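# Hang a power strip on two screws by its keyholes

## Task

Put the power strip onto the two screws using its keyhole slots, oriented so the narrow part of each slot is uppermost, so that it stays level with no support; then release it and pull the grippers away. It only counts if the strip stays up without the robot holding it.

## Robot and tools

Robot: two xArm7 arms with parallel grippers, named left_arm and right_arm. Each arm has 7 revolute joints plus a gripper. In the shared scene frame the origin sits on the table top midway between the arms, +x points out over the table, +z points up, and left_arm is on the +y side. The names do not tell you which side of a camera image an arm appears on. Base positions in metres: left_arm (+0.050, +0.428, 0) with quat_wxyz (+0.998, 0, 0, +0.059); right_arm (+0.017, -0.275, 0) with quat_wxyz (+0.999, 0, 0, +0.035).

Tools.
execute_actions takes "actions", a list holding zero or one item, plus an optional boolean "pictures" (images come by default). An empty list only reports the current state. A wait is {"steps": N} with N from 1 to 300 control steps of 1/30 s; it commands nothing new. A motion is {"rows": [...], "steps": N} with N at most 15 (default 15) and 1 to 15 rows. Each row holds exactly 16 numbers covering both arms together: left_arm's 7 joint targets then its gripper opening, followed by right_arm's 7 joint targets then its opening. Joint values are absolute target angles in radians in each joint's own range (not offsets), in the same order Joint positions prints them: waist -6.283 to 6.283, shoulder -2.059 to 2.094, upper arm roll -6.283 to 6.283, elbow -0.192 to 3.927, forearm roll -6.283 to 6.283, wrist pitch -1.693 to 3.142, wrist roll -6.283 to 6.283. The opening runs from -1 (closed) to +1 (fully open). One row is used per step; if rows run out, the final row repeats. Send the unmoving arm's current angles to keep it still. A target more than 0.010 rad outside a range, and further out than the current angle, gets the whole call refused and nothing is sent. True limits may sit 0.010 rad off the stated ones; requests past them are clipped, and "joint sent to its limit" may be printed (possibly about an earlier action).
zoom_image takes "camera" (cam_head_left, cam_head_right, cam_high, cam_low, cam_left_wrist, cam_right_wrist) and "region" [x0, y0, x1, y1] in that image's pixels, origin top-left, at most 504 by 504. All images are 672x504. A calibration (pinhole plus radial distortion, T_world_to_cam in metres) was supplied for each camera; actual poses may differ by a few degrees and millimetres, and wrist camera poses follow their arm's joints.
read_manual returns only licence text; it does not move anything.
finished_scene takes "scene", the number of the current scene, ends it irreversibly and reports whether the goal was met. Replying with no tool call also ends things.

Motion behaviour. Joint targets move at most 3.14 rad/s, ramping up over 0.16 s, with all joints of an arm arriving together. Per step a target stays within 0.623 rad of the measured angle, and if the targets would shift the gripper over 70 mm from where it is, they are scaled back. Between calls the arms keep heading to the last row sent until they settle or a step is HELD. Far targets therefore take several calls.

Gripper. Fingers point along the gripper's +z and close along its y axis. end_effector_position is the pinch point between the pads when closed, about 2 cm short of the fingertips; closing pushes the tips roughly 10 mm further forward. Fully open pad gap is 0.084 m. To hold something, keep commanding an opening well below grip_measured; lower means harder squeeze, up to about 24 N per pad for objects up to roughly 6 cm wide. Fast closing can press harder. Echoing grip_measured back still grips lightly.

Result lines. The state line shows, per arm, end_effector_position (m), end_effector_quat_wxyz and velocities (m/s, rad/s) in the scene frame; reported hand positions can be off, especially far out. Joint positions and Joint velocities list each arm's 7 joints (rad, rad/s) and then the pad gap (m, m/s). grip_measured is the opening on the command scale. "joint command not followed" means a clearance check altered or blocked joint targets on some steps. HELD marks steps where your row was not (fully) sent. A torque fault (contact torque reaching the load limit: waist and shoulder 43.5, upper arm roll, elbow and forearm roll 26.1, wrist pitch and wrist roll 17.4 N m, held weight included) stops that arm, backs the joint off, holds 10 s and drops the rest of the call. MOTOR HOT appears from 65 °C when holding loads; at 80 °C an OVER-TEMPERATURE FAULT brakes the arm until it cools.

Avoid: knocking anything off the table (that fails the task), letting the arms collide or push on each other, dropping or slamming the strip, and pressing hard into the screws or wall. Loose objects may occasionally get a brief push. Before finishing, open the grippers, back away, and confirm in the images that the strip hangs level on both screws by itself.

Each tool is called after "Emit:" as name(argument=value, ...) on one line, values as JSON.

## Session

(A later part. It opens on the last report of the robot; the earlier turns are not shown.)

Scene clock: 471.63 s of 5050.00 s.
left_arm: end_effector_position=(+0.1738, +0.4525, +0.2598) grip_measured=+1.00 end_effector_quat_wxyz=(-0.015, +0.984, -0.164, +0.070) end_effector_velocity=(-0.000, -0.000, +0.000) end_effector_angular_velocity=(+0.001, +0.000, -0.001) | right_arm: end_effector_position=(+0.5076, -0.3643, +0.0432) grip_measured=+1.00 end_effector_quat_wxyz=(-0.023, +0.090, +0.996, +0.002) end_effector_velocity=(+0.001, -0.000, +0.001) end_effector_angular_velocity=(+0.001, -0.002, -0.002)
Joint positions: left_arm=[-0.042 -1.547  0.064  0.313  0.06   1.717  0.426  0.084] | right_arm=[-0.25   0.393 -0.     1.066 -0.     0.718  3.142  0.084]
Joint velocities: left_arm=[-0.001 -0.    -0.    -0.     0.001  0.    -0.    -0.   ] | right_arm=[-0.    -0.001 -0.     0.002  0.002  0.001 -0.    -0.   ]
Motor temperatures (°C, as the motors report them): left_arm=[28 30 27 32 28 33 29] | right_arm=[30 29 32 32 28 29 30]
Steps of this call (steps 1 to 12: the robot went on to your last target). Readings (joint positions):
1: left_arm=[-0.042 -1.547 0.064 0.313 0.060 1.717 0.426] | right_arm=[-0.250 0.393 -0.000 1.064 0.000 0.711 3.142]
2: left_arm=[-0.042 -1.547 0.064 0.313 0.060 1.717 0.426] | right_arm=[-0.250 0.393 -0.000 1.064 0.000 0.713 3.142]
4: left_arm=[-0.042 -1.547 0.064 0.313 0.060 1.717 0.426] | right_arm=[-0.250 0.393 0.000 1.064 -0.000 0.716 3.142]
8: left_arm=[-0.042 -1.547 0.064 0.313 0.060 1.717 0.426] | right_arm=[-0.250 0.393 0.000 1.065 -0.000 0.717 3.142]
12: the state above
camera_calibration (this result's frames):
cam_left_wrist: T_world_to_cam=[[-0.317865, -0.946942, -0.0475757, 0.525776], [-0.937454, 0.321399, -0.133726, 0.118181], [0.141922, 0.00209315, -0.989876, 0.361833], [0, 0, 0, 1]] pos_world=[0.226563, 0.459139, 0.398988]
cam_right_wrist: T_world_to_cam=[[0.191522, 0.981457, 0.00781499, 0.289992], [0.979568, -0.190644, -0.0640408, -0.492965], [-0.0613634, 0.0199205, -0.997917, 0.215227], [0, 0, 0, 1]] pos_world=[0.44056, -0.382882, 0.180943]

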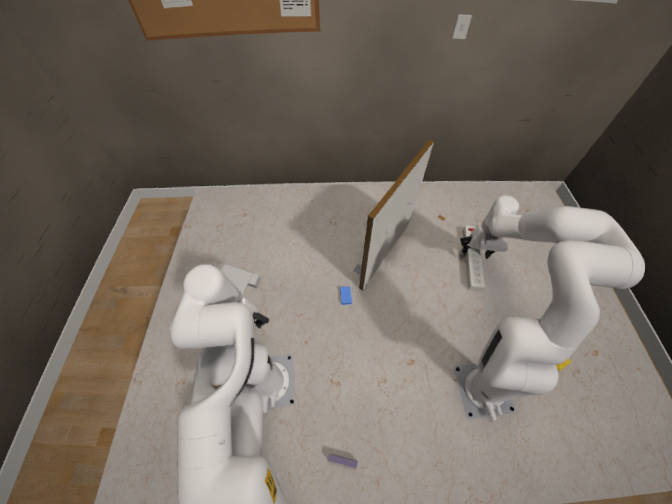

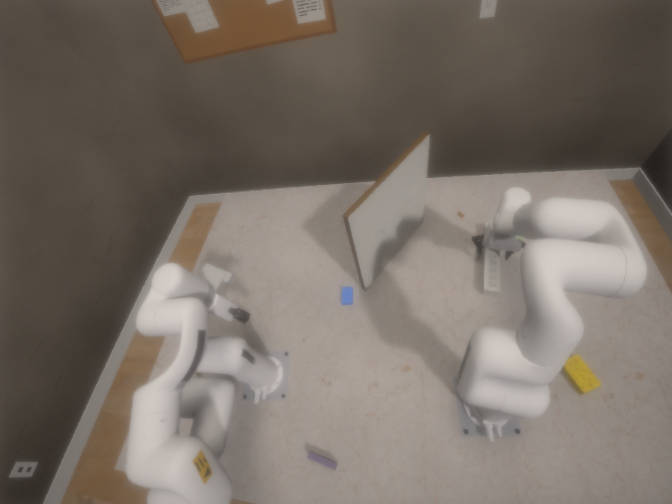

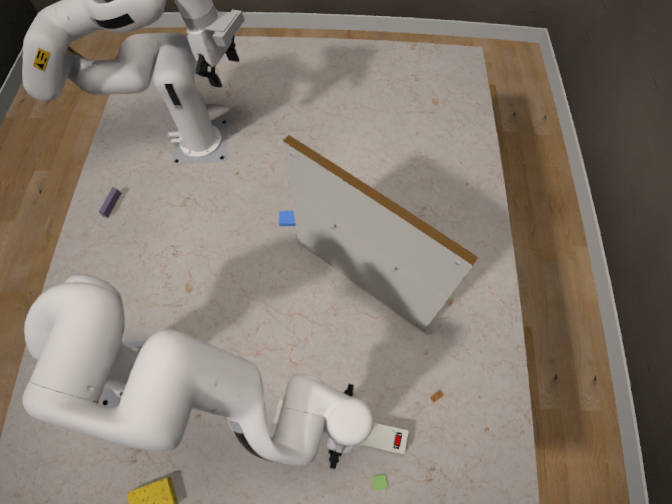

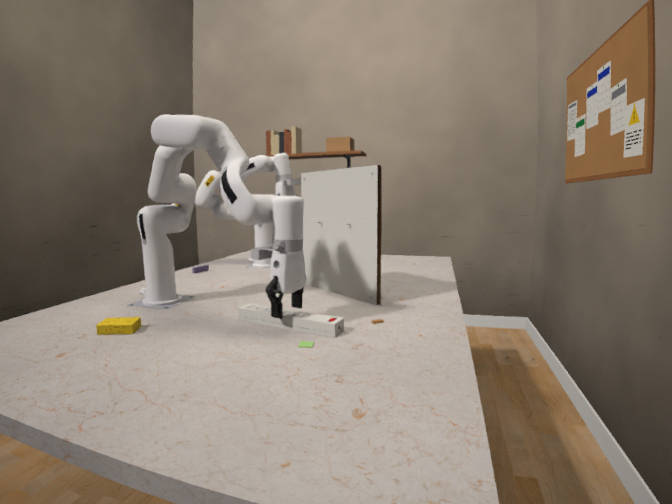

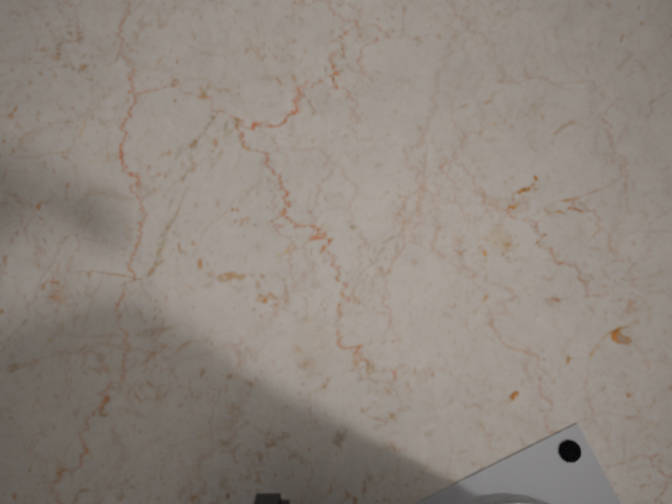

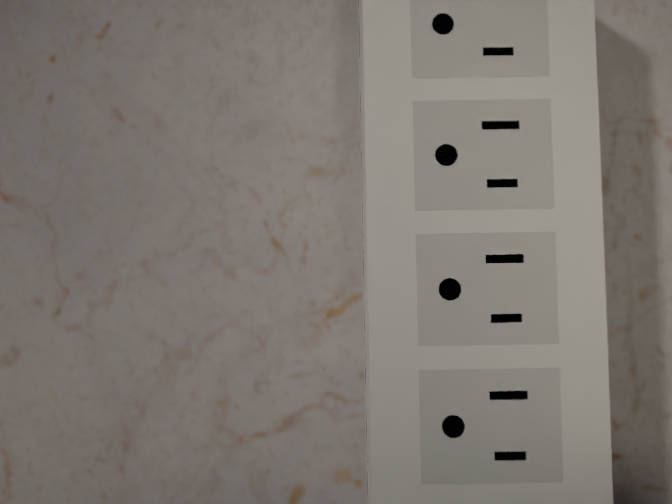

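Emit:
execute_actions(actions=[{"rows":[[-0.042,-1.547,0.064,0.313,0.06,1.717,0.426,1,-0.25,0.393,0,1.0657,0,0.718,3.1416,0.6],[-0.042,-1.547,0.064,0.313,0.06,1.717,0.426,1,-0.25,0.393,0,1.0657,0,0.718,3.1416,0.35],[-0.042,-1.547,0.064,0.313,0.06,1.717,0.426,1,-0.25,0.393,0,1.0657,0,0.718,3.1416,0.15],[-0.042,-1.547,0.064,0.313,0.06,1.717,0.426,1,-0.25,0.393,0,1.0657,0,0.718,3.1416,-0.2],[-0.042,-1.547,0.064,0.313,0.06,1.717,0.426,1,-0.25,0.393,0,1.0657,0,0.718,3.1416,-0.6],[-0.042,-1.547,0.064,0.313,0.06,1.717,0.426,1,-0.25,0.393,0,1.0657,0,0.718,3.1416,-1]],"steps":15}], pictures=false)

Emit:
execute_actions(actions=[{"rows":[[-0.042,-1.547,0.064,0.313,0.06,1.717,0.426,1,-0.8,0.1,0,1.1,0,1.0,3.1416,-1]],"steps":15}], pictures=false)

Emit:
execute_actions(actions=[{"steps":25}], pictures=false)

Emit:
execute_actions(actions=[{"rows":[[-0.042,-1.547,0.064,0.313,0.06,1.717,0.426,1,-0.8,0.1,0,1.3,0,-0.3,3.6,-1]],"steps":15}], pictures=false)

Emit:
execute_actions(actions=[{"steps":35}], pictures=false)

Emit:
execute_actions(actions=[{"rows":[[-0.042,-1.547,0.064,0.313,0.06,1.717,0.426,1,-0.8,0.4615,0,0.769,-1.077,-1.42,4.968,-1]],"steps":15}], pictures=false)

Emit:
execute_actions(actions=[{"steps":45}], pictures=false)

Emit:
execute_actions(actions=[{"rows":[[-0.042,-1.547,0.064,0.313,0.06,1.717,0.426,1,-0.152,0.4615,0,0.769,-1.077,-1.42,4.968,-1]],"steps":15}], pictures=false)

Emit:
execute_actions(actions=[{"steps":30}])

Scene clock: 490.13 s of 5050.00 s.
left_arm: end_effector_position=(+0.1738, +0.4525, +0.2598) grip_measured=+1.00 end_effector_quat_wxyz=(-0.015, +0.984, -0.164, +0.070) end_effector_velocity=(-0.000, -0.000, +0.001) end_effector_angular_velocity=(-0.001, -0.001, +0.000) | right_arm: end_effector_position=(+0.5077, -0.3644, +0.0433) grip_measured=+0.15 end_effector_quat_wxyz=(-0.022, +0.090, +0.996, +0.002) end_effector_velocity=(-0.000, -0.000, -0.000) end_effector_angular_velocity=(-0.000, +0.000, +0.000)
Joint positions: left_arm=[-0.042 -1.547  0.064  0.313  0.06   1.717  0.426  0.084] | right_arm=[-0.25   0.393 -0.     1.066 -0.     0.718  3.142  0.05 ]
Joint velocities: left_arm=[-0.    -0.     0.     0.002 -0.     0.001 -0.     0.   ] | right_arm=[-0.    -0.     0.    -0.001 -0.    -0.     0.     0.   ]
Motor temperatures (°C, as the motors report them): left_arm=[28 30 27 32 28 33 29] | right_arm=[30 29 32 32 28 29 30]
Steps of this call (steps 1 to 15: the robot went on to your last target; steps 16 to 90: nothing new was sent; then 15.00 s passed at rest; steps 91 to 105: all 15 steps of this action). Readings (joint positions):
91: left_arm=[-0.042 -1.547 0.064 0.313 0.060 1.717 0.426] | right_arm=[-0.250 0.393 0.000 1.066 -0.000 0.718 3.142]
92: left_arm=[-0.042 -1.547 0.064 0.313 0.060 1.717 0.426] | right_arm=[-0.250 0.393 -0.000 1.066 0.000 0.718 3.142]
94: left_arm=[-0.042 -1.547 0.064 0.313 0.060 1.717 0.426] | right_arm=[-0.250 0.393 -0.000 1.066 0.000 0.718 3.142]
98: left_arm=[-0.042 -1.547 0.064 0.313 0.060 1.717 0.426] | right_arm=[-0.250 0.393 -0.000 1.066 -0.000 0.718 3.142]
105: the state above

Scene clock: 490.63 s of 5050.00 s.
left_arm: end_effector_position=(+0.1738, +0.4525, +0.2598) grip_measured=+1.00 end_effector_quat_wxyz=(-0.015, +0.984, -0.164, +0.070) end_effector_velocity=(+0.000, -0.000, +0.000) end_effector_angular_velocity=(-0.001, -0.003, -0.001) | right_arm: end_effector_position=(+0.4510, -0.5163, +0.1252) grip_measured=+0.15 end_effector_quat_wxyz=(-0.010, +0.251, +0.968, +0.002) end_effector_velocity=(-0.204, -0.325, +0.197) end_effector_angular_velocity=(-0.034, -0.062, -0.771)
Joint positions: left_arm=[-0.042 -1.547  0.064  0.313  0.06   1.717  0.426  0.084] | right_arm=[-0.576  0.22  -0.001  1.085  0.     0.885  3.142  0.05 ]
Joint velocities: left_arm=[-0.    -0.001  0.001  0.    -0.001 -0.001  0.     0.   ] | right_arm=[-0.772 -0.415  0.002  0.05  -0.     0.394  0.    -0.   ]
Motor temperatures (°C, as the motors report them): left_arm=[28 30 27 32 28 33 29] | right_arm=[30 29 32 32 28 29 30]
Steps of this call (steps 1 to 15: all 15 steps of this action). Readings (joint positions):
1: left_arm=[-0.042 -1.547 0.064 0.313 0.060 1.717 0.426] | right_arm=[-0.250 0.393 -0.000 1.066 -0.000 0.718 3.142]
2: left_arm=[-0.042 -1.547 0.064 0.313 0.060 1.717 0.426] | right_arm=[-0.253 0.392 0.001 1.066 0.000 0.720 3.142]
4: left_arm=[-0.042 -1.547 0.064 0.313 0.060 1.717 0.426] | right_arm=[-0.287 0.375 0.009 1.064 0.000 0.741 3.142]
8: left_arm=[-0.042 -1.547 0.064 0.313 0.060 1.717 0.426] | right_arm=[-0.396 0.317 -0.002 1.074 -0.000 0.793 3.142]
15: the state above

Scene clock: 491.47 s of 5050.00 s.
left_arm: end_effector_position=(+0.1738, +0.4525, +0.2598) grip_measured=+1.00 end_effector_quat_wxyz=(-0.015, +0.984, -0.164, +0.070) end_effector_velocity=(+0.000, -0.000, +0.000) end_effector_angular_velocity=(-0.001, -0.002, -0.000) | right_arm: end_effector_position=(+0.3798, -0.5997, +0.1818) grip_measured=+0.15 end_effector_quat_wxyz=(-0.000, +0.357, +0.934, +0.000) end_effector_velocity=(-0.001, -0.002, +0.001) end_effector_angular_velocity=(-0.002, -0.001, -0.005)
Joint positions: left_arm=[-0.042 -1.547  0.064  0.313  0.06   1.717  0.426  0.084] | right_arm=[-0.8    0.1    0.     1.1    0.     1.     3.142  0.05 ]
Joint velocities: left_arm=[-0.    -0.001  0.     0.    -0.    -0.001 -0.    -0.   ] | right_arm=[-0.002 -0.002 -0.002  0.001 -0.     0.001  0.     0.   ]
Motor temperatures (°C, as the motors report them): left_arm=[28 30 27 32 28 33 29] | right_arm=[30 29 32 32 28 29 30]
Steps of this call (steps 1 to 25: the robot went on to your last target). Readings (joint positions):
1: left_arm=[-0.042 -1.547 0.064 0.313 0.060 1.717 0.426] | right_arm=[-0.602 0.207 -0.001 1.087 0.000 0.898 3.142]
2: left_arm=[-0.042 -1.547 0.064 0.313 0.060 1.717 0.426] | right_arm=[-0.627 0.193 -0.001 1.089 0.000 0.911 3.142]
4: left_arm=[-0.042 -1.547 0.064 0.313 0.060 1.717 0.426] | right_arm=[-0.679 0.165 -0.001 1.092 0.000 0.938 3.142]
8: left_arm=[-0.042 -1.547 0.064 0.313 0.060 1.717 0.426] | right_arm=[-0.770 0.115 -0.004 1.099 -0.000 0.983 3.142]
25: the state above

Scene clock: 491.97 s of 5050.00 s.
left_arm: end_effector_position=(+0.1738, +0.4525, +0.2598) grip_measured=+1.00 end_effector_quat_wxyz=(-0.015, +0.984, -0.164, +0.070) end_effector_velocity=(-0.000, -0.000, -0.000) end_effector_angular_velocity=(-0.002, +0.001, -0.001) | right_arm: end_effector_position=(+0.4832, -0.6927, +0.3059) grip_measured=+0.15 end_effector_quat_wxyz=(+0.284, +0.457, +0.841, -0.067) end_effector_velocity=(+0.195, -0.176, +0.371) end_effector_angular_velocity=(-0.798, -1.275, -0.384)
Joint positions: left_arm=[-0.042 -1.547  0.064  0.313  0.06   1.717  0.426  0.084] | right_arm=[-0.8    0.1    0.     1.216  0.     0.524  3.406  0.05 ]
Joint velocities: left_arm=[-0.001 -0.     0.001 -0.    -0.     0.001  0.001  0.   ] | right_arm=[-0.    -0.002 -0.001  0.202  0.    -1.279  0.461  0.   ]
Motor temperatures (°C, as the motors report them): left_arm=[28 30 27 32 28 33 29] | right_arm=[30 29 32 32 28 29 30]
Steps of this call (steps 1 to 15: all 15 steps of this action). Readings (joint positions):
1: left_arm=[-0.042 -1.547 0.064 0.313 0.060 1.717 0.426] | right_arm=[-0.800 0.100 0.000 1.100 0.000 1.000 3.142]
2: left_arm=[-0.042 -1.547 0.064 0.313 0.060 1.717 0.426] | right_arm=[-0.800 0.100 0.000 1.101 0.000 0.996 3.145]
4: left_arm=[-0.042 -1.547 0.064 0.313 0.060 1.717 0.426] | right_arm=[-0.800 0.102 0.000 1.110 -0.000 0.956 3.176]
8: left_arm=[-0.042 -1.547 0.064 0.313 0.060 1.717 0.426] | right_arm=[-0.800 0.100 0.000 1.158 0.000 0.807 3.274]
15: the state above

Scene clock: 493.13 s of 5050.00 s.
left_arm: end_effector_position=(+0.1738, +0.4525, +0.2598) grip_measured=+1.00 end_effector_quat_wxyz=(-0.015, +0.984, -0.164, +0.070) end_effector_velocity=(-0.000, -0.000, -0.000) end_effector_angular_velocity=(-0.001, +0.001, -0.001) | right_arm: end_effector_position=(+0.5267, -0.7318, +0.5592) grip_measured=+0.15 end_effector_quat_wxyz=(+0.675, +0.410, +0.606, -0.093) end_effector_velocity=(-0.001, -0.001, +0.002) end_effector_angular_velocity=(-0.003, -0.004, -0.002)
Joint positions: left_arm=[-0.042 -1.547  0.064  0.313  0.06   1.717  0.426  0.084] | right_arm=[-0.8   0.1   0.    1.3  -0.   -0.3   3.6   0.05]
Joint velocities: left_arm=[-0.001 -0.     0.001 -0.001 -0.001  0.     0.     0.   ] | right_arm=[-0.001 -0.    -0.001  0.001  0.001 -0.004  0.     0.   ]
Motor temperatures (°C, as the motors report them): left_arm=[28 30 27 32 28 33 29] | right_arm=[30 29 32 32 28 29 30]
Steps of this call (steps 1 to 35: the robot went on to your last target). Readings (joint positions):
1: left_arm=[-0.042 -1.547 0.064 0.313 0.060 1.717 0.426] | right_arm=[-0.800 0.100 0.000 1.222 0.000 0.481 3.421]
2: left_arm=[-0.042 -1.547 0.064 0.313 0.060 1.717 0.426] | right_arm=[-0.800 0.100 0.000 1.228 0.000 0.437 3.435]
4: left_arm=[-0.042 -1.547 0.064 0.313 0.060 1.717 0.426] | right_arm=[-0.800 0.100 0.000 1.239 0.000 0.347 3.461]
8: left_arm=[-0.042 -1.547 0.064 0.313 0.060 1.717 0.426] | right_arm=[-0.800 0.100 0.000 1.258 0.000 0.160 3.503]
35: the state above

Scene clock: 493.63 s of 5050.00 s.
left_arm: end_effector_position=(+0.1738, +0.4525, +0.2598) grip_measured=+1.00 end_effector_quat_wxyz=(-0.015, +0.984, -0.164, +0.070) end_effector_velocity=(+0.000, -0.000, +0.000) end_effector_angular_velocity=(-0.000, -0.002, +0.000) | right_arm: end_effector_position=(+0.5678, -0.6740, +0.3870) grip_measured=+0.15 end_effector_quat_wxyz=(+0.650, +0.391, +0.651, +0.009) end_effector_velocity=(+0.068, +0.275, -0.328) end_effector_angular_velocity=(+0.451, -0.215, +0.779)
Joint positions: left_arm=[-0.042 -1.547  0.064  0.313  0.06   1.717  0.426  0.084] | right_arm=[-0.8    0.263 -0.     1.062 -0.342 -0.641  3.942  0.05 ]
Joint velocities: left_arm=[-0.    -0.001  0.    -0.    -0.    -0.001 -0.     0.   ] | right_arm=[-0.     0.356  0.001 -0.521 -0.995 -0.992  0.993 -0.   ]
Motor temperatures (°C, as the motors report them): left_arm=[28 30 27 32 28 33 29] | right_arm=[30 29 32 32 28 29 30]
Steps of this call (steps 1 to 15: all 15 steps of this action). Readings (joint positions):
1: left_arm=[-0.042 -1.547 0.064 0.313 0.060 1.717 0.426] | right_arm=[-0.800 0.100 -0.000 1.300 -0.000 -0.300 3.600]
2: left_arm=[-0.042 -1.547 0.064 0.313 0.060 1.717 0.426] | right_arm=[-0.800 0.102 -0.000 1.297 -0.004 -0.305 3.605]
4: left_arm=[-0.042 -1.547 0.064 0.313 0.060 1.717 0.426] | right_arm=[-0.801 0.116 -0.001 1.274 -0.040 -0.344 3.641]
8: left_arm=[-0.042 -1.547 0.064 0.313 0.060 1.717 0.426] | right_arm=[-0.800 0.175 -0.000 1.190 -0.135 -0.435 3.736]
15: the state above

Scene clock: 495.13 s of 5050.00 s.
left_arm: end_effector_position=(+0.1738, +0.4525, +0.2598) grip_measured=+1.00 end_effector_quat_wxyz=(-0.015, +0.984, -0.164, +0.070) end_effector_velocity=(-0.000, -0.000, -0.000) end_effector_angular_velocity=(+0.001, +0.001, -0.001) | right_arm: end_effector_position=(+0.5128, -0.4119, +0.2759) grip_measured=+0.15 end_effector_quat_wxyz=(+0.416, +0.409, +0.578, +0.571) end_effector_velocity=(-0.000, -0.000, -0.000) end_effector_angular_velocity=(+0.001, -0.000, +0.000)
Joint positions: left_arm=[-0.042 -1.547  0.064  0.313  0.06   1.717  0.426  0.084] | right_arm=[-0.8    0.461 -0.     0.769 -1.077 -1.42   4.968  0.05 ]
Joint velocities: left_arm=[-0.     0.    -0.001 -0.001 -0.    -0.     0.     0.   ] | right_arm=[-0.     0.001 -0.     0.001 -0.    -0.001  0.     0.   ]
Motor temperatures (°C, as the motors report them): left_arm=[28 30 27 32 28 33 29] | right_arm=[30 29 32 32 28 29 30]
Steps of this call (steps 1 to 45: the robot went on to your last target). Readings (joint positions):
1: left_arm=[-0.042 -1.547 0.064 0.313 0.060 1.717 0.426] | right_arm=[-0.800 0.274 -0.000 1.045 -0.375 -0.675 3.975]
2: left_arm=[-0.042 -1.547 0.064 0.313 0.060 1.717 0.426] | right_arm=[-0.800 0.286 -0.000 1.028 -0.410 -0.710 4.010]
4: left_arm=[-0.042 -1.547 0.064 0.313 0.060 1.717 0.426] | right_arm=[-0.800 0.307 -0.000 0.996 -0.483 -0.782 4.083]
8: left_arm=[-0.042 -1.547 0.064 0.313 0.060 1.717 0.426] | right_arm=[-0.800 0.346 0.000 0.940 -0.632 -0.937 4.242]
45: the state above
All arms were judged still, so your last target was given up. Only a new action makes them travel on or press farther. Fingers that are still opening or closing keep moving.

Scene clock: 495.63 s of 5050.00 s.
left_arm: end_effector_position=(+0.1738, +0.4525, +0.2598) grip_measured=+1.00 end_effector_quat_wxyz=(-0.015, +0.984, -0.164, +0.070) end_effector_velocity=(-0.000, -0.000, -0.000) end_effector_angular_velocity=(-0.001, +0.001, -0.000) | right_arm: end_effector_position=(+0.5289, -0.2228, +0.2760) grip_measured=+0.15 end_effector_quat_wxyz=(+0.304, +0.295, +0.643, +0.638) end_effector_velocity=(-0.046, +0.451, -0.000) end_effector_angular_velocity=(-0.001, -0.000, +0.881)
Joint positions: left_arm=[-0.042 -1.547  0.064  0.313  0.06   1.717  0.426  0.084] | right_arm=[-0.43   0.462  0.001  0.769 -1.077 -1.42   4.968  0.05 ]
Joint velocities: left_arm=[-0.001 -0.     0.001  0.    -0.     0.001 -0.     0.   ] | right_arm=[ 0.884 -0.    -0.003 -0.     0.001 -0.001 -0.     0.   ]
Motor temperatures (°C, as the motors report them): left_arm=[28 30 27 32 28 33 29] | right_arm=[30 29 32 32 28 29 30]
Steps of this call (steps 1 to 15: all 15 steps of this action). Readings (joint positions):
1: left_arm=[-0.042 -1.547 0.064 0.313 0.060 1.717 0.426] | right_arm=[-0.800 0.461 -0.000 0.769 -1.077 -1.420 4.968]
2: left_arm=[-0.042 -1.547 0.064 0.313 0.060 1.717 0.426] | right_arm=[-0.797 0.461 -0.001 0.769 -1.077 -1.420 4.968]
4: left_arm=[-0.042 -1.547 0.064 0.313 0.060 1.717 0.426] | right_arm=[-0.761 0.461 -0.007 0.770 -1.076 -1.420 4.968]
8: left_arm=[-0.042 -1.547 0.064 0.313 0.060 1.717 0.426] | right_arm=[-0.637 0.462 0.001 0.769 -1.077 -1.420 4.968]
15: the state above

Scene clock: 496.63 s of 5050.00 s.
left_arm: end_effector_position=(+0.1738, +0.4525, +0.2598) grip_measured=+1.00 end_effector_quat_wxyz=(-0.015, +0.984, -0.164, +0.070) end_effector_velocity=(+0.000, -0.000, +0.000) end_effector_angular_velocity=(+0.001, -0.002, -0.001) | right_arm: end_effector_position=(+0.4951, -0.0847, +0.2759) grip_measured=+0.15 end_effector_quat_wxyz=(+0.213, +0.203, +0.678, +0.674) end_effector_velocity=(-0.001, +0.001, -0.001) end_effector_angular_velocity=(-0.000, +0.003, +0.004)
Joint positions: left_arm=[-0.042 -1.547  0.064  0.313  0.06   1.717  0.426  0.084] | right_arm=[-0.152  0.461 -0.     0.769 -1.077 -1.42   4.968  0.05 ]
Joint velocities: left_arm=[-0.001 -0.001 -0.001  0.001 -0.    -0.001  0.001 -0.   ] | right_arm=[ 0.002  0.001  0.001 -0.002 -0.002  0.     0.    -0.   ]
Motor temperatures (°C, as the motors report them): left_arm=[28 30 27 32 28 33 29] | right_arm=[30 29 32 32 28 29 30]
Steps of this call (steps 1 to 30: the robot went on to your last target). Readings (joint positions):
1: left_arm=[-0.042 -1.547 0.064 0.313 0.060 1.717 0.426] | right_arm=[-0.401 0.462 0.001 0.769 -1.077 -1.420 4.968]
2: left_arm=[-0.042 -1.547 0.064 0.313 0.060 1.717 0.426] | right_arm=[-0.371 0.462 0.001 0.769 -1.077 -1.420 4.968]
4: left_arm=[-0.042 -1.547 0.064 0.313 0.060 1.717 0.426] | right_arm=[-0.312 0.462 0.001 0.769 -1.077 -1.420 4.968]
8: left_arm=[-0.042 -1.547 0.064 0.313 0.060 1.717 0.426] | right_arm=[-0.200 0.462 0.002 0.769 -1.077 -1.420 4.968]
30: the state above
All arms were judged still, so your last target was given up. Only a new action makes them travel on or press farther. Fingers that are still opening or closing keep moving.
camera_calibration (this result's frames):
cam_left_wrist: T_world_to_cam=[[-0.317865, -0.946942, -0.0475755, 0.525776], [-0.937454, 0.321399, -0.133726, 0.118181], [0.141921, 0.00209305, -0.989876, 0.361833], [0, 0, 0, 1]] pos_world=[0.226564, 0.459139, 0.398988]
cam_right_wrist: T_world_to_cam=[[-0.00612949, -0.00426729, 0.999972, -0.243259], [0.837077, -0.547078, 0.00279639, -0.390577], [0.547051, 0.837071, 0.00692536, -0.0682282], [0, 0, 0, 1]] pos_world=[0.362776, -0.157602, 0.244817]

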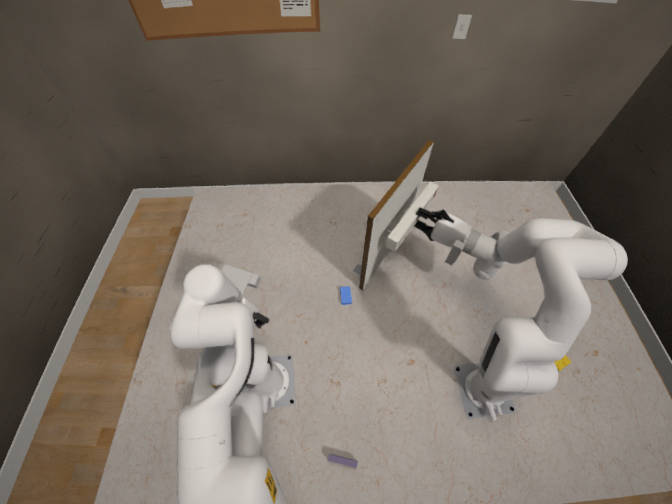

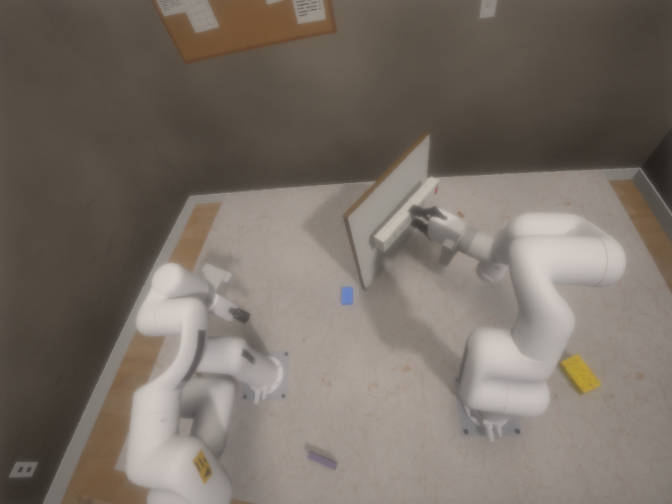

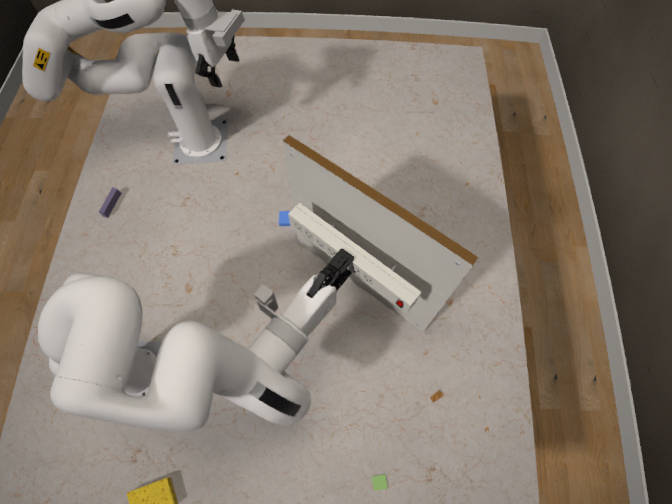

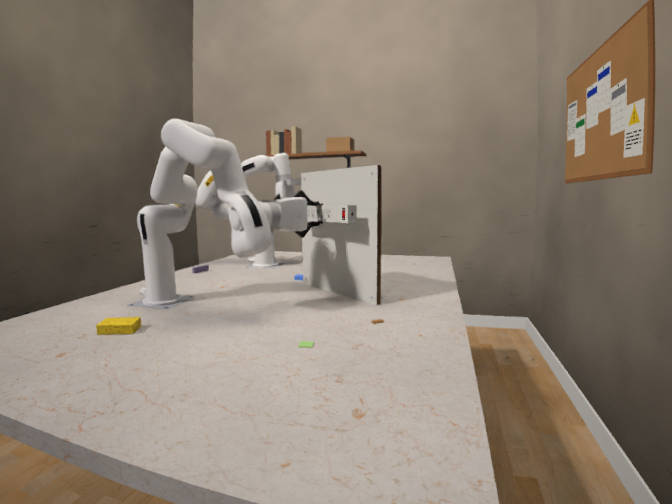

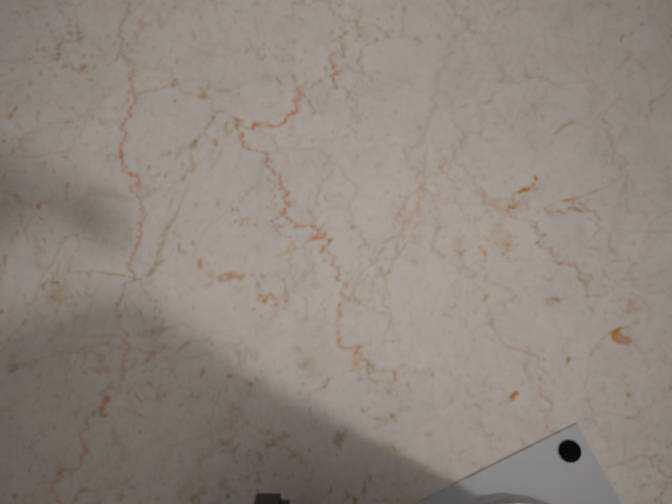

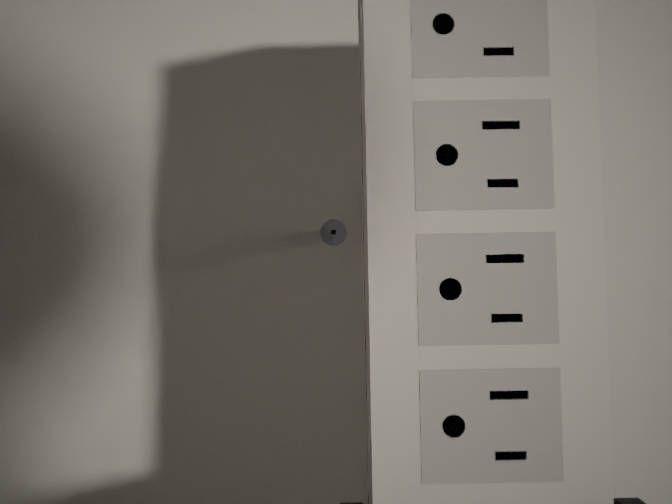

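Emit:
execute_actions(actions=[{"rows":[[-0.042,-1.547,0.064,0.313,0.06,1.717,0.426,1,-0.1496,0.552,0,0.7787,-1.0673,-1.46,4.89,-1],[-0.042,-1.547,0.064,0.313,0.06,1.717,0.426,1,-0.1496,0.552,0,0.7787,-1.0673,-1.46,4.89,-1],[-0.042,-1.547,0.064,0.313,0.06,1.717,0.426,1,-0.1496,0.552,0,0.7787,-1.0673,-1.46,4.89,-1],[-0.042,-1.547,0.064,0.313,0.06,1.717,0.426,1,-0.1496,0.552,0,0.7787,-1.0673,-1.46,4.89,-1],[-0.042,-1.547,0.064,0.313,0.06,1.717,0.426,1,-0.1496,0.552,0,0.7787,-1.0673,-1.46,4.89,-1],[-0.042,-1.547,0.064,0.313,0.06,1.717,0.426,1,-0.1496,0.552,0,0.7787,-1.0673,-1.46,4.89,-1],[-0.042,-1.547,0.064,0.313,0.06,1.717,0.426,1,-0.1496,0.552,0,0.7787,-1.0673,-1.46,4.89,-1],[-0.042,-1.547,0.064,0.313,0.06,1.717,0.426,1,-0.1496,0.552,0,0.7787,-1.0673,-1.46,4.89,-1],[-0.042,-1.547,0.064,0.313,0.06,1.717,0.426,1,-0.1,0.573,0,0.807,-1.021,-1.441,4.899,-1]],"steps":15}], pictures=false)

Emit:
execute_actions(actions=[{"rows":[[-0.042,-1.547,0.064,0.313,0.06,1.717,0.426,1,-0.1,0.573,0,0.807,-1.021,-1.441,4.899,-1],[-0.042,-1.547,0.064,0.313,0.06,1.717,0.426,1,-0.1,0.573,0,0.807,-1.021,-1.441,4.899,-1],[-0.042,-1.547,0.064,0.313,0.06,1.717,0.426,1,-0.1,0.573,0,0.807,-1.021,-1.441,4.899,-1],[-0.042,-1.547,0.064,0.313,0.06,1.717,0.426,1,-0.1,0.573,0,0.807,-1.021,-1.441,4.899,-1],[-0.042,-1.547,0.064,0.313,0.06,1.717,0.426,1,-0.0914,0.5769,0,0.8157,-1.0135,-1.4366,4.9024,-1]],"steps":15}])

Scene clock: 521.70 s of 5050.00 s.
left_arm: end_effector_position=(+0.1738, +0.4525, +0.2598) grip_measured=+1.00 end_effector_quat_wxyz=(-0.015, +0.984, -0.164, +0.070) end_effector_velocity=(-0.000, -0.000, -0.001) end_effector_angular_velocity=(-0.000, +0.002, -0.000) | right_arm: end_effector_position=(+0.5009, -0.0690, +0.2438) grip_measured=+0.15 end_effector_quat_wxyz=(+0.210, +0.202, +0.679, +0.674) end_effector_velocity=(+0.010, +0.029, -0.011) end_effector_angular_velocity=(+0.001, +0.018, +0.002)
Joint positions: left_arm=[-0.042 -1.547  0.064  0.313  0.06   1.717  0.426  0.084] | right_arm=[-0.105  0.569  0.003  0.803 -1.028 -1.443  4.899  0.05 ]
Joint velocities: left_arm=[-0.    -0.     0.    -0.001  0.     0.001 -0.     0.   ] | right_arm=[ 0.083  0.042 -0.003  0.04   0.076  0.023  0.006  0.   ]
Motor temperatures (°C, as the motors report them): left_arm=[28 30 27 33 28 33 29] | right_arm=[30 29 32 31 28 29 30]
Steps of this call (steps 1 to 90: nothing new was sent; then 21.57 s passed at rest; steps 91 to 105: all 15 steps of this action). Readings (joint positions):
91: left_arm=[-0.042 -1.547 0.064 0.313 0.060 1.717 0.426] | right_arm=[-0.152 0.462 0.000 0.769 -1.077 -1.420 4.968]
92: left_arm=[-0.042 -1.547 0.064 0.313 0.060 1.717 0.426] | right_arm=[-0.152 0.465 0.000 0.770 -1.077 -1.422 4.964]
94: left_arm=[-0.042 -1.547 0.064 0.313 0.060 1.717 0.426] | right_arm=[-0.151 0.495 0.000 0.776 -1.073 -1.438 4.935]
98: left_arm=[-0.042 -1.547 0.064 0.313 0.060 1.717 0.426] | right_arm=[-0.150 0.544 -0.000 0.775 -1.069 -1.454 4.900]
105: the state above

Scene clock: 522.20 s of 5050.00 s.
left_arm: end_effector_position=(+0.1738, +0.4525, +0.2598) grip_measured=+1.00 end_effector_quat_wxyz=(-0.015, +0.984, -0.164, +0.070) end_effector_velocity=(+0.000, +0.000, +0.000) end_effector_angular_velocity=(-0.001, -0.001, +0.000) | right_arm: end_effector_position=(+0.5048, -0.0653, +0.2425) grip_measured=+0.15 end_effector_quat_wxyz=(+0.210, +0.203, +0.679, +0.673) end_effector_velocity=(+0.001, +0.001, +0.000) end_effector_angular_velocity=(+0.001, -0.001, -0.000)
Joint positions: left_arm=[-0.042 -1.547  0.064  0.313  0.06   1.717  0.426  0.084] | right_arm=[-0.092  0.577  0.     0.815 -1.014 -1.437  4.902  0.05 ]
Joint velocities: left_arm=[ 0.    -0.     0.001  0.    -0.    -0.001 -0.    -0.   ] | right_arm=[ 0.003  0.001 -0.001  0.003  0.003 -0.     0.001  0.   ]
Motor temperatures (°C, as the motors report them): left_arm=[28 30 27 33 28 33 29] | right_arm=[30 29 32 31 28 29 30]
Steps of this call (steps 1 to 15: all 15 steps of this action). Readings (joint positions):
1: left_arm=[-0.042 -1.547 0.064 0.313 0.060 1.717 0.426] | right_arm=[-0.103 0.570 0.002 0.804 -1.026 -1.442 4.899]
2: left_arm=[-0.042 -1.547 0.064 0.313 0.060 1.717 0.426] | right_arm=[-0.102 0.571 0.001 0.805 -1.024 -1.442 4.899]
4: left_arm=[-0.042 -1.547 0.064 0.313 0.060 1.717 0.426] | right_arm=[-0.102 0.572 -0.000 0.806 -1.023 -1.442 4.899]
8: left_arm=[-0.042 -1.547 0.064 0.313 0.060 1.717 0.426] | right_arm=[-0.095 0.575 -0.000 0.812 -1.016 -1.438 4.901]
15: the state above
camera_calibration (this result's frames):
cam_left_wrist: T_world_to_cam=[[-0.317865, -0.946942, -0.0475757, 0.525776], [-0.937454, 0.321399, -0.133726, 0.118181], [0.141922, 0.00209321, -0.989876, 0.361833], [0, 0, 0, 1]] pos_world=[0.226563, 0.459139, 0.398988]
cam_right_wrist: T_world_to_cam=[[-0.00193894, -0.00175753, 0.999997, -0.211702], [0.839251, -0.543745, 0.000671613, -0.388323], [0.543741, 0.839249, 0.0025293, -0.0865881], [0, 0, 0, 1]] pos_world=[0.372572, -0.138852, 0.212182]

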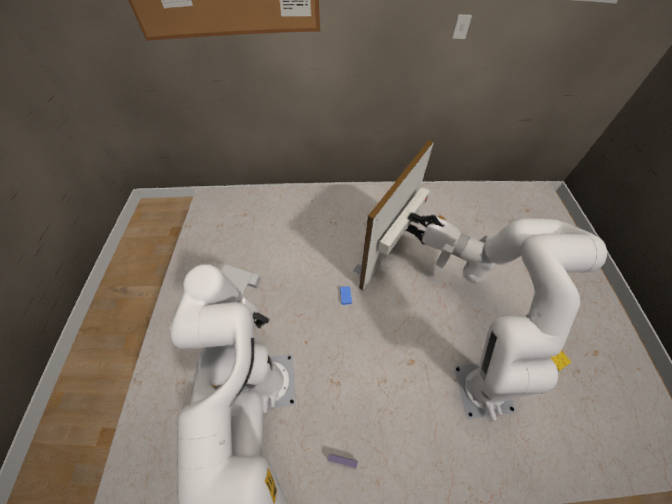

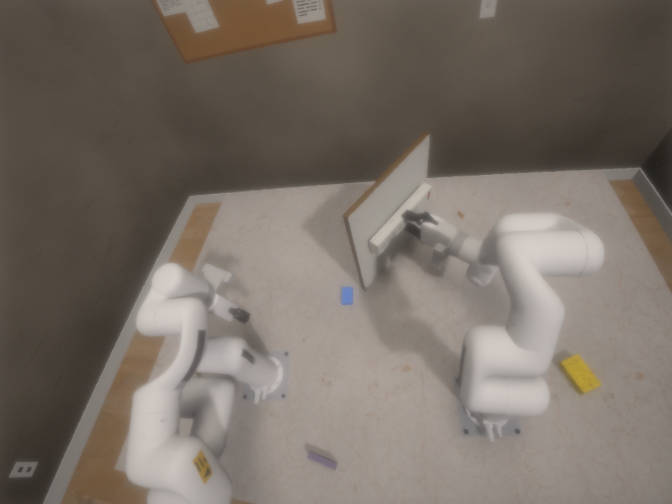

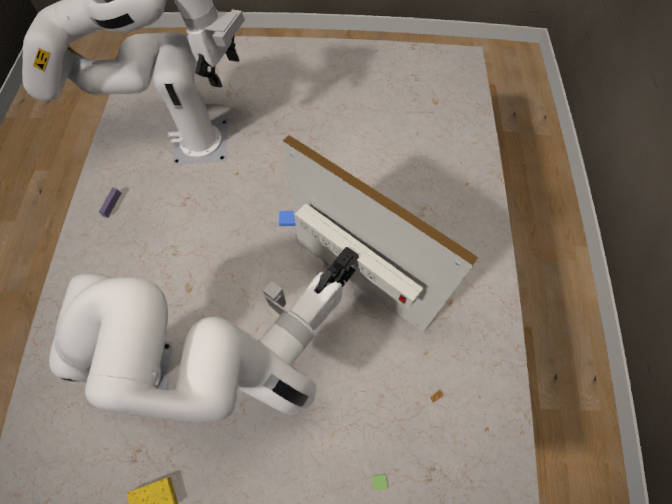

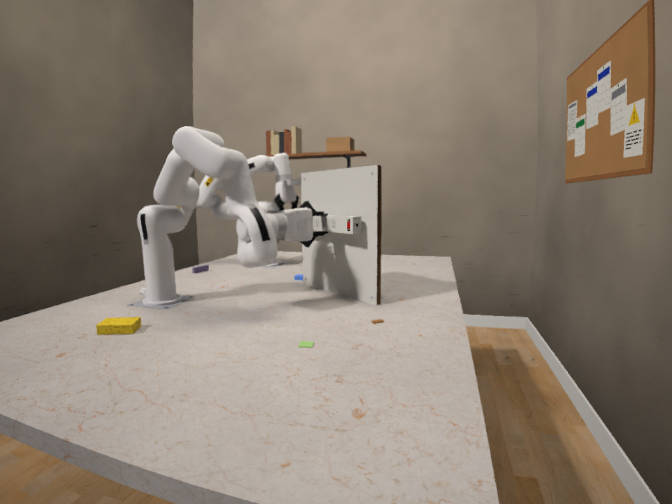

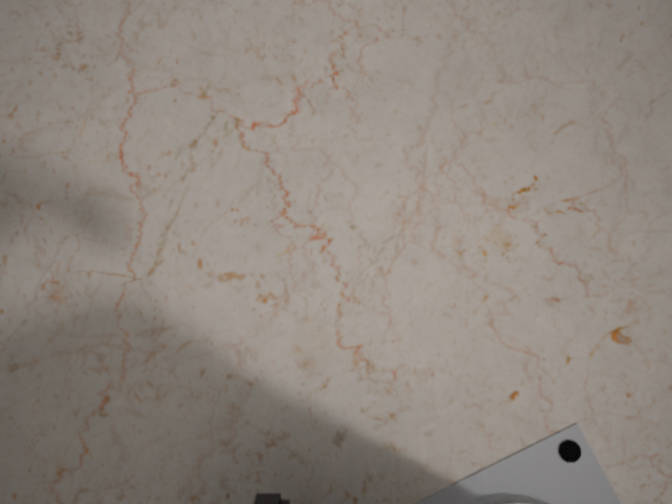

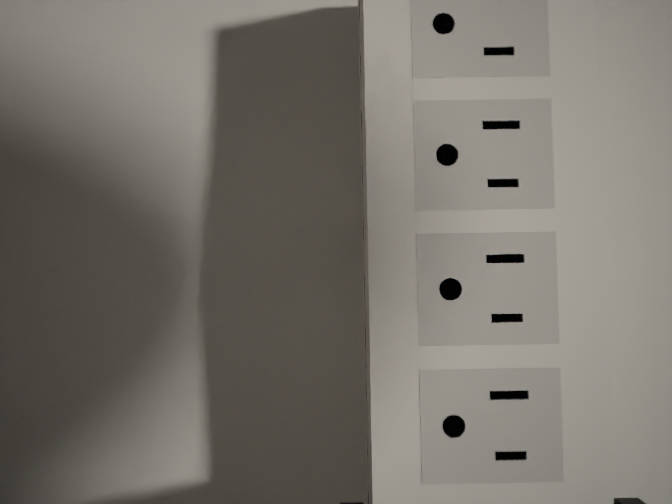

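Emit:
execute_actions(actions=[{"rows":[[-0.042,-1.547,0.064,0.313,0.06,1.717,0.426,1,-0.0845,0.58,0,0.8222,-1.0073,-1.433,4.902,-1],[-0.042,-1.547,0.064,0.313,0.06,1.717,0.426,1,-0.0845,0.58,0,0.8222,-1.0073,-1.433,4.902,-1],[-0.042,-1.547,0.064,0.313,0.06,1.717,0.426,1,-0.0845,0.58,0,0.8222,-1.0073,-1.433,4.902,-1],[-0.042,-1.547,0.064,0.313,0.06,1.717,0.426,1,-0.0845,0.58,0,0.8222,-1.0073,-1.433,4.902,-1],[-0.042,-1.547,0.064,0.313,0.06,1.717,0.426,1,-0.0845,0.58,0,0.8222,-1.0073,-1.433,4.902,-1],[-0.042,-1.547,0.064,0.313,0.06,1.717,0.426,1,-0.0776,0.5831,0,0.8287,-1.0011,-1.4293,4.9045,-1]],"steps":15}])

Scene clock: 532.83 s of 5050.00 s.
left_arm: end_effector_position=(+0.1738, +0.4525, +0.2598) grip_measured=+1.00 end_effector_quat_wxyz=(-0.015, +0.984, -0.164, +0.070) end_effector_velocity=(+0.000, +0.000, -0.000) end_effector_angular_velocity=(+0.000, +0.001, +0.001) | right_arm: end_effector_position=(+0.5081, -0.0601, +0.2420) grip_measured=+0.15 end_effector_quat_wxyz=(+0.211, +0.203, +0.680, +0.672) end_effector_velocity=(+0.001, +0.001, -0.000) end_effector_angular_velocity=(-0.001, +0.000, -0.001)
Joint positions: left_arm=[-0.042 -1.547  0.064  0.313  0.06   1.717  0.426  0.084] | right_arm=[-0.078  0.583  0.     0.828 -1.001 -1.43   4.904  0.05 ]
Joint velocities: left_arm=[ 0.     0.001 -0.    -0.001 -0.    -0.    -0.    -0.   ] | right_arm=[ 0.003  0.001 -0.001  0.003  0.003  0.002  0.001  0.   ]
Motor temperatures (°C, as the motors report them): left_arm=[28 30 27 33 28 33 29] | right_arm=[30 29 32 31 28 29 30]
Steps of this call (steps 1 to 15: the robot went on to your last target; steps 16 to 90: nothing new was sent; then 7.13 s passed at rest; steps 91 to 105: all 15 steps of this action). Readings (joint positions):
91: left_arm=[-0.042 -1.547 0.064 0.313 0.060 1.717 0.426] | right_arm=[-0.091 0.577 -0.000 0.816 -1.013 -1.437 4.902]
92: left_arm=[-0.042 -1.547 0.064 0.313 0.060 1.717 0.426] | right_arm=[-0.090 0.577 -0.000 0.817 -1.012 -1.436 4.902]
94: left_arm=[-0.042 -1.547 0.064 0.313 0.060 1.717 0.426] | right_arm=[-0.087 0.579 0.000 0.820 -1.010 -1.434 4.902]
98: left_arm=[-0.042 -1.547 0.064 0.313 0.060 1.717 0.426] | right_arm=[-0.082 0.581 -0.000 0.825 -1.005 -1.432 4.903]
105: the state above
camera_calibration (this result's frames):
cam_left_wrist: T_world_to_cam=[[-0.317865, -0.946942, -0.0475756, 0.525776], [-0.937454, 0.321399, -0.133726, 0.118181], [0.141921, 0.00209315, -0.989876, 0.361833], [0, 0, 0, 1]] pos_world=[0.226564, 0.459139, 0.398988]
cam_right_wrist: T_world_to_cam=[[-0.00298818, 0.000129311, 0.999996, -0.21051], [0.839387, -0.543528, 0.00257853, -0.388774], [0.543526, 0.839391, 0.00151562, -0.0923697], [0, 0, 0, 1]] pos_world=[0.375908, -0.133748, 0.211652]

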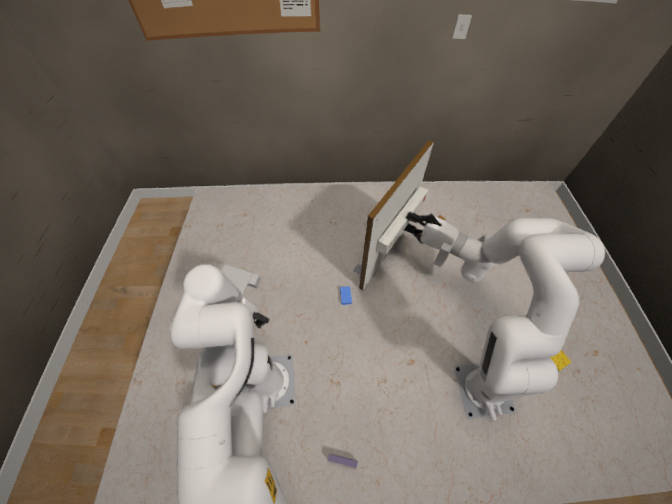

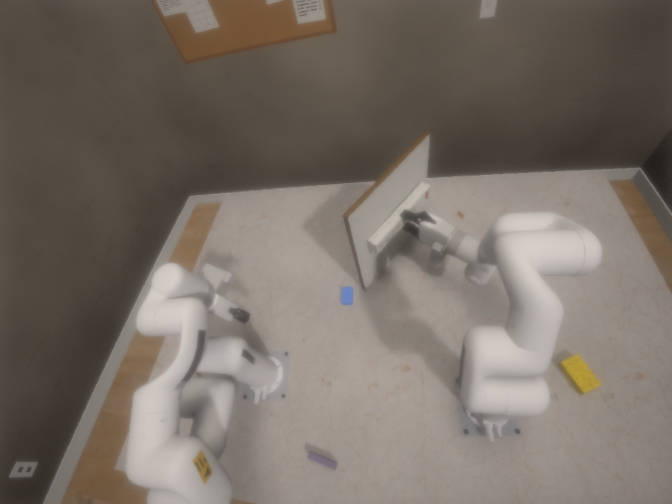

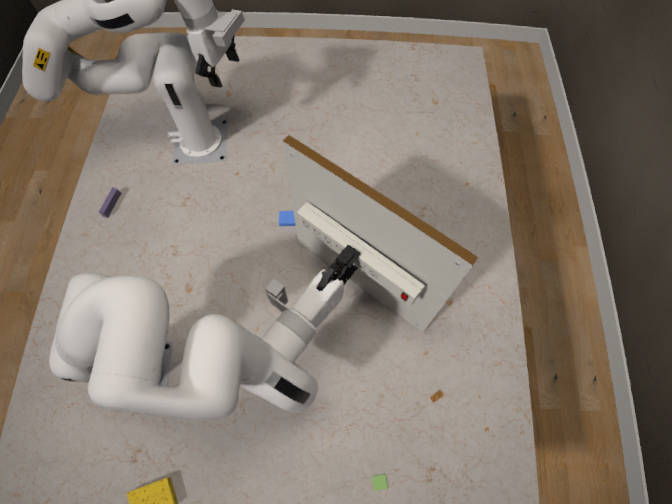

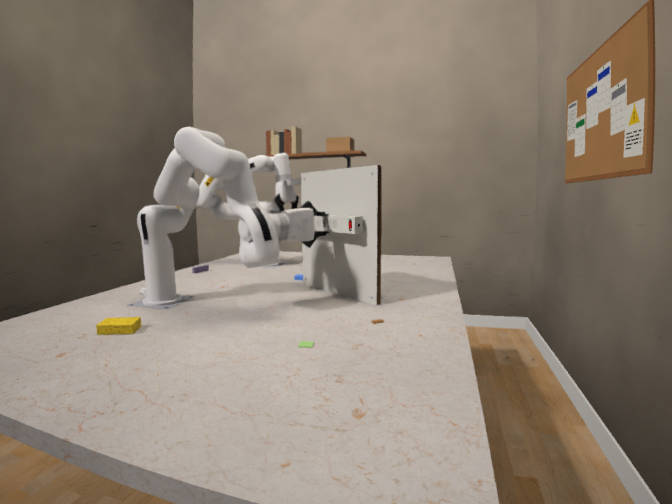

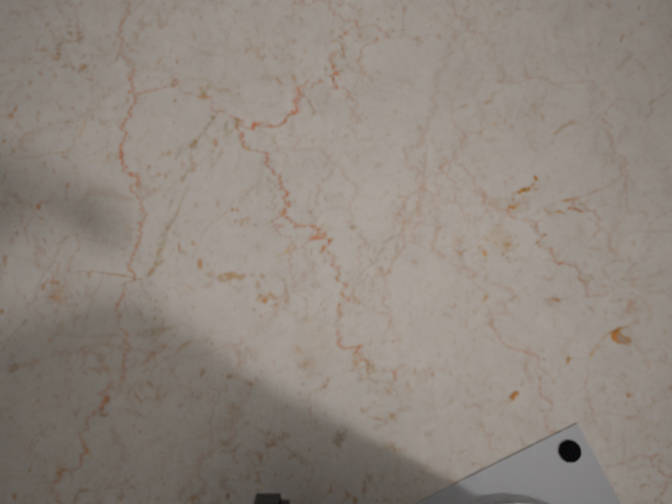

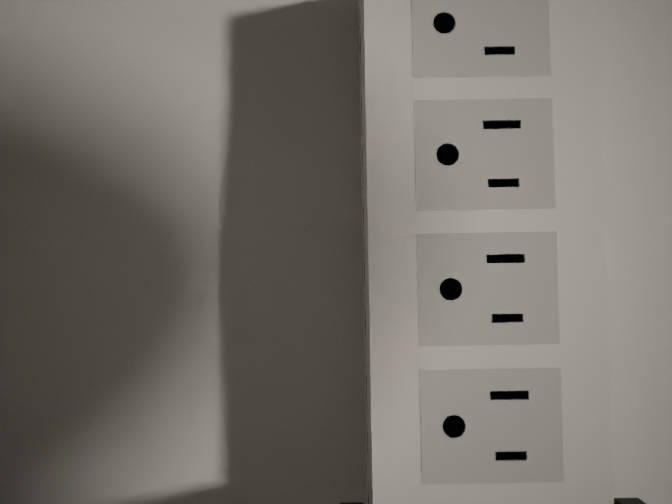

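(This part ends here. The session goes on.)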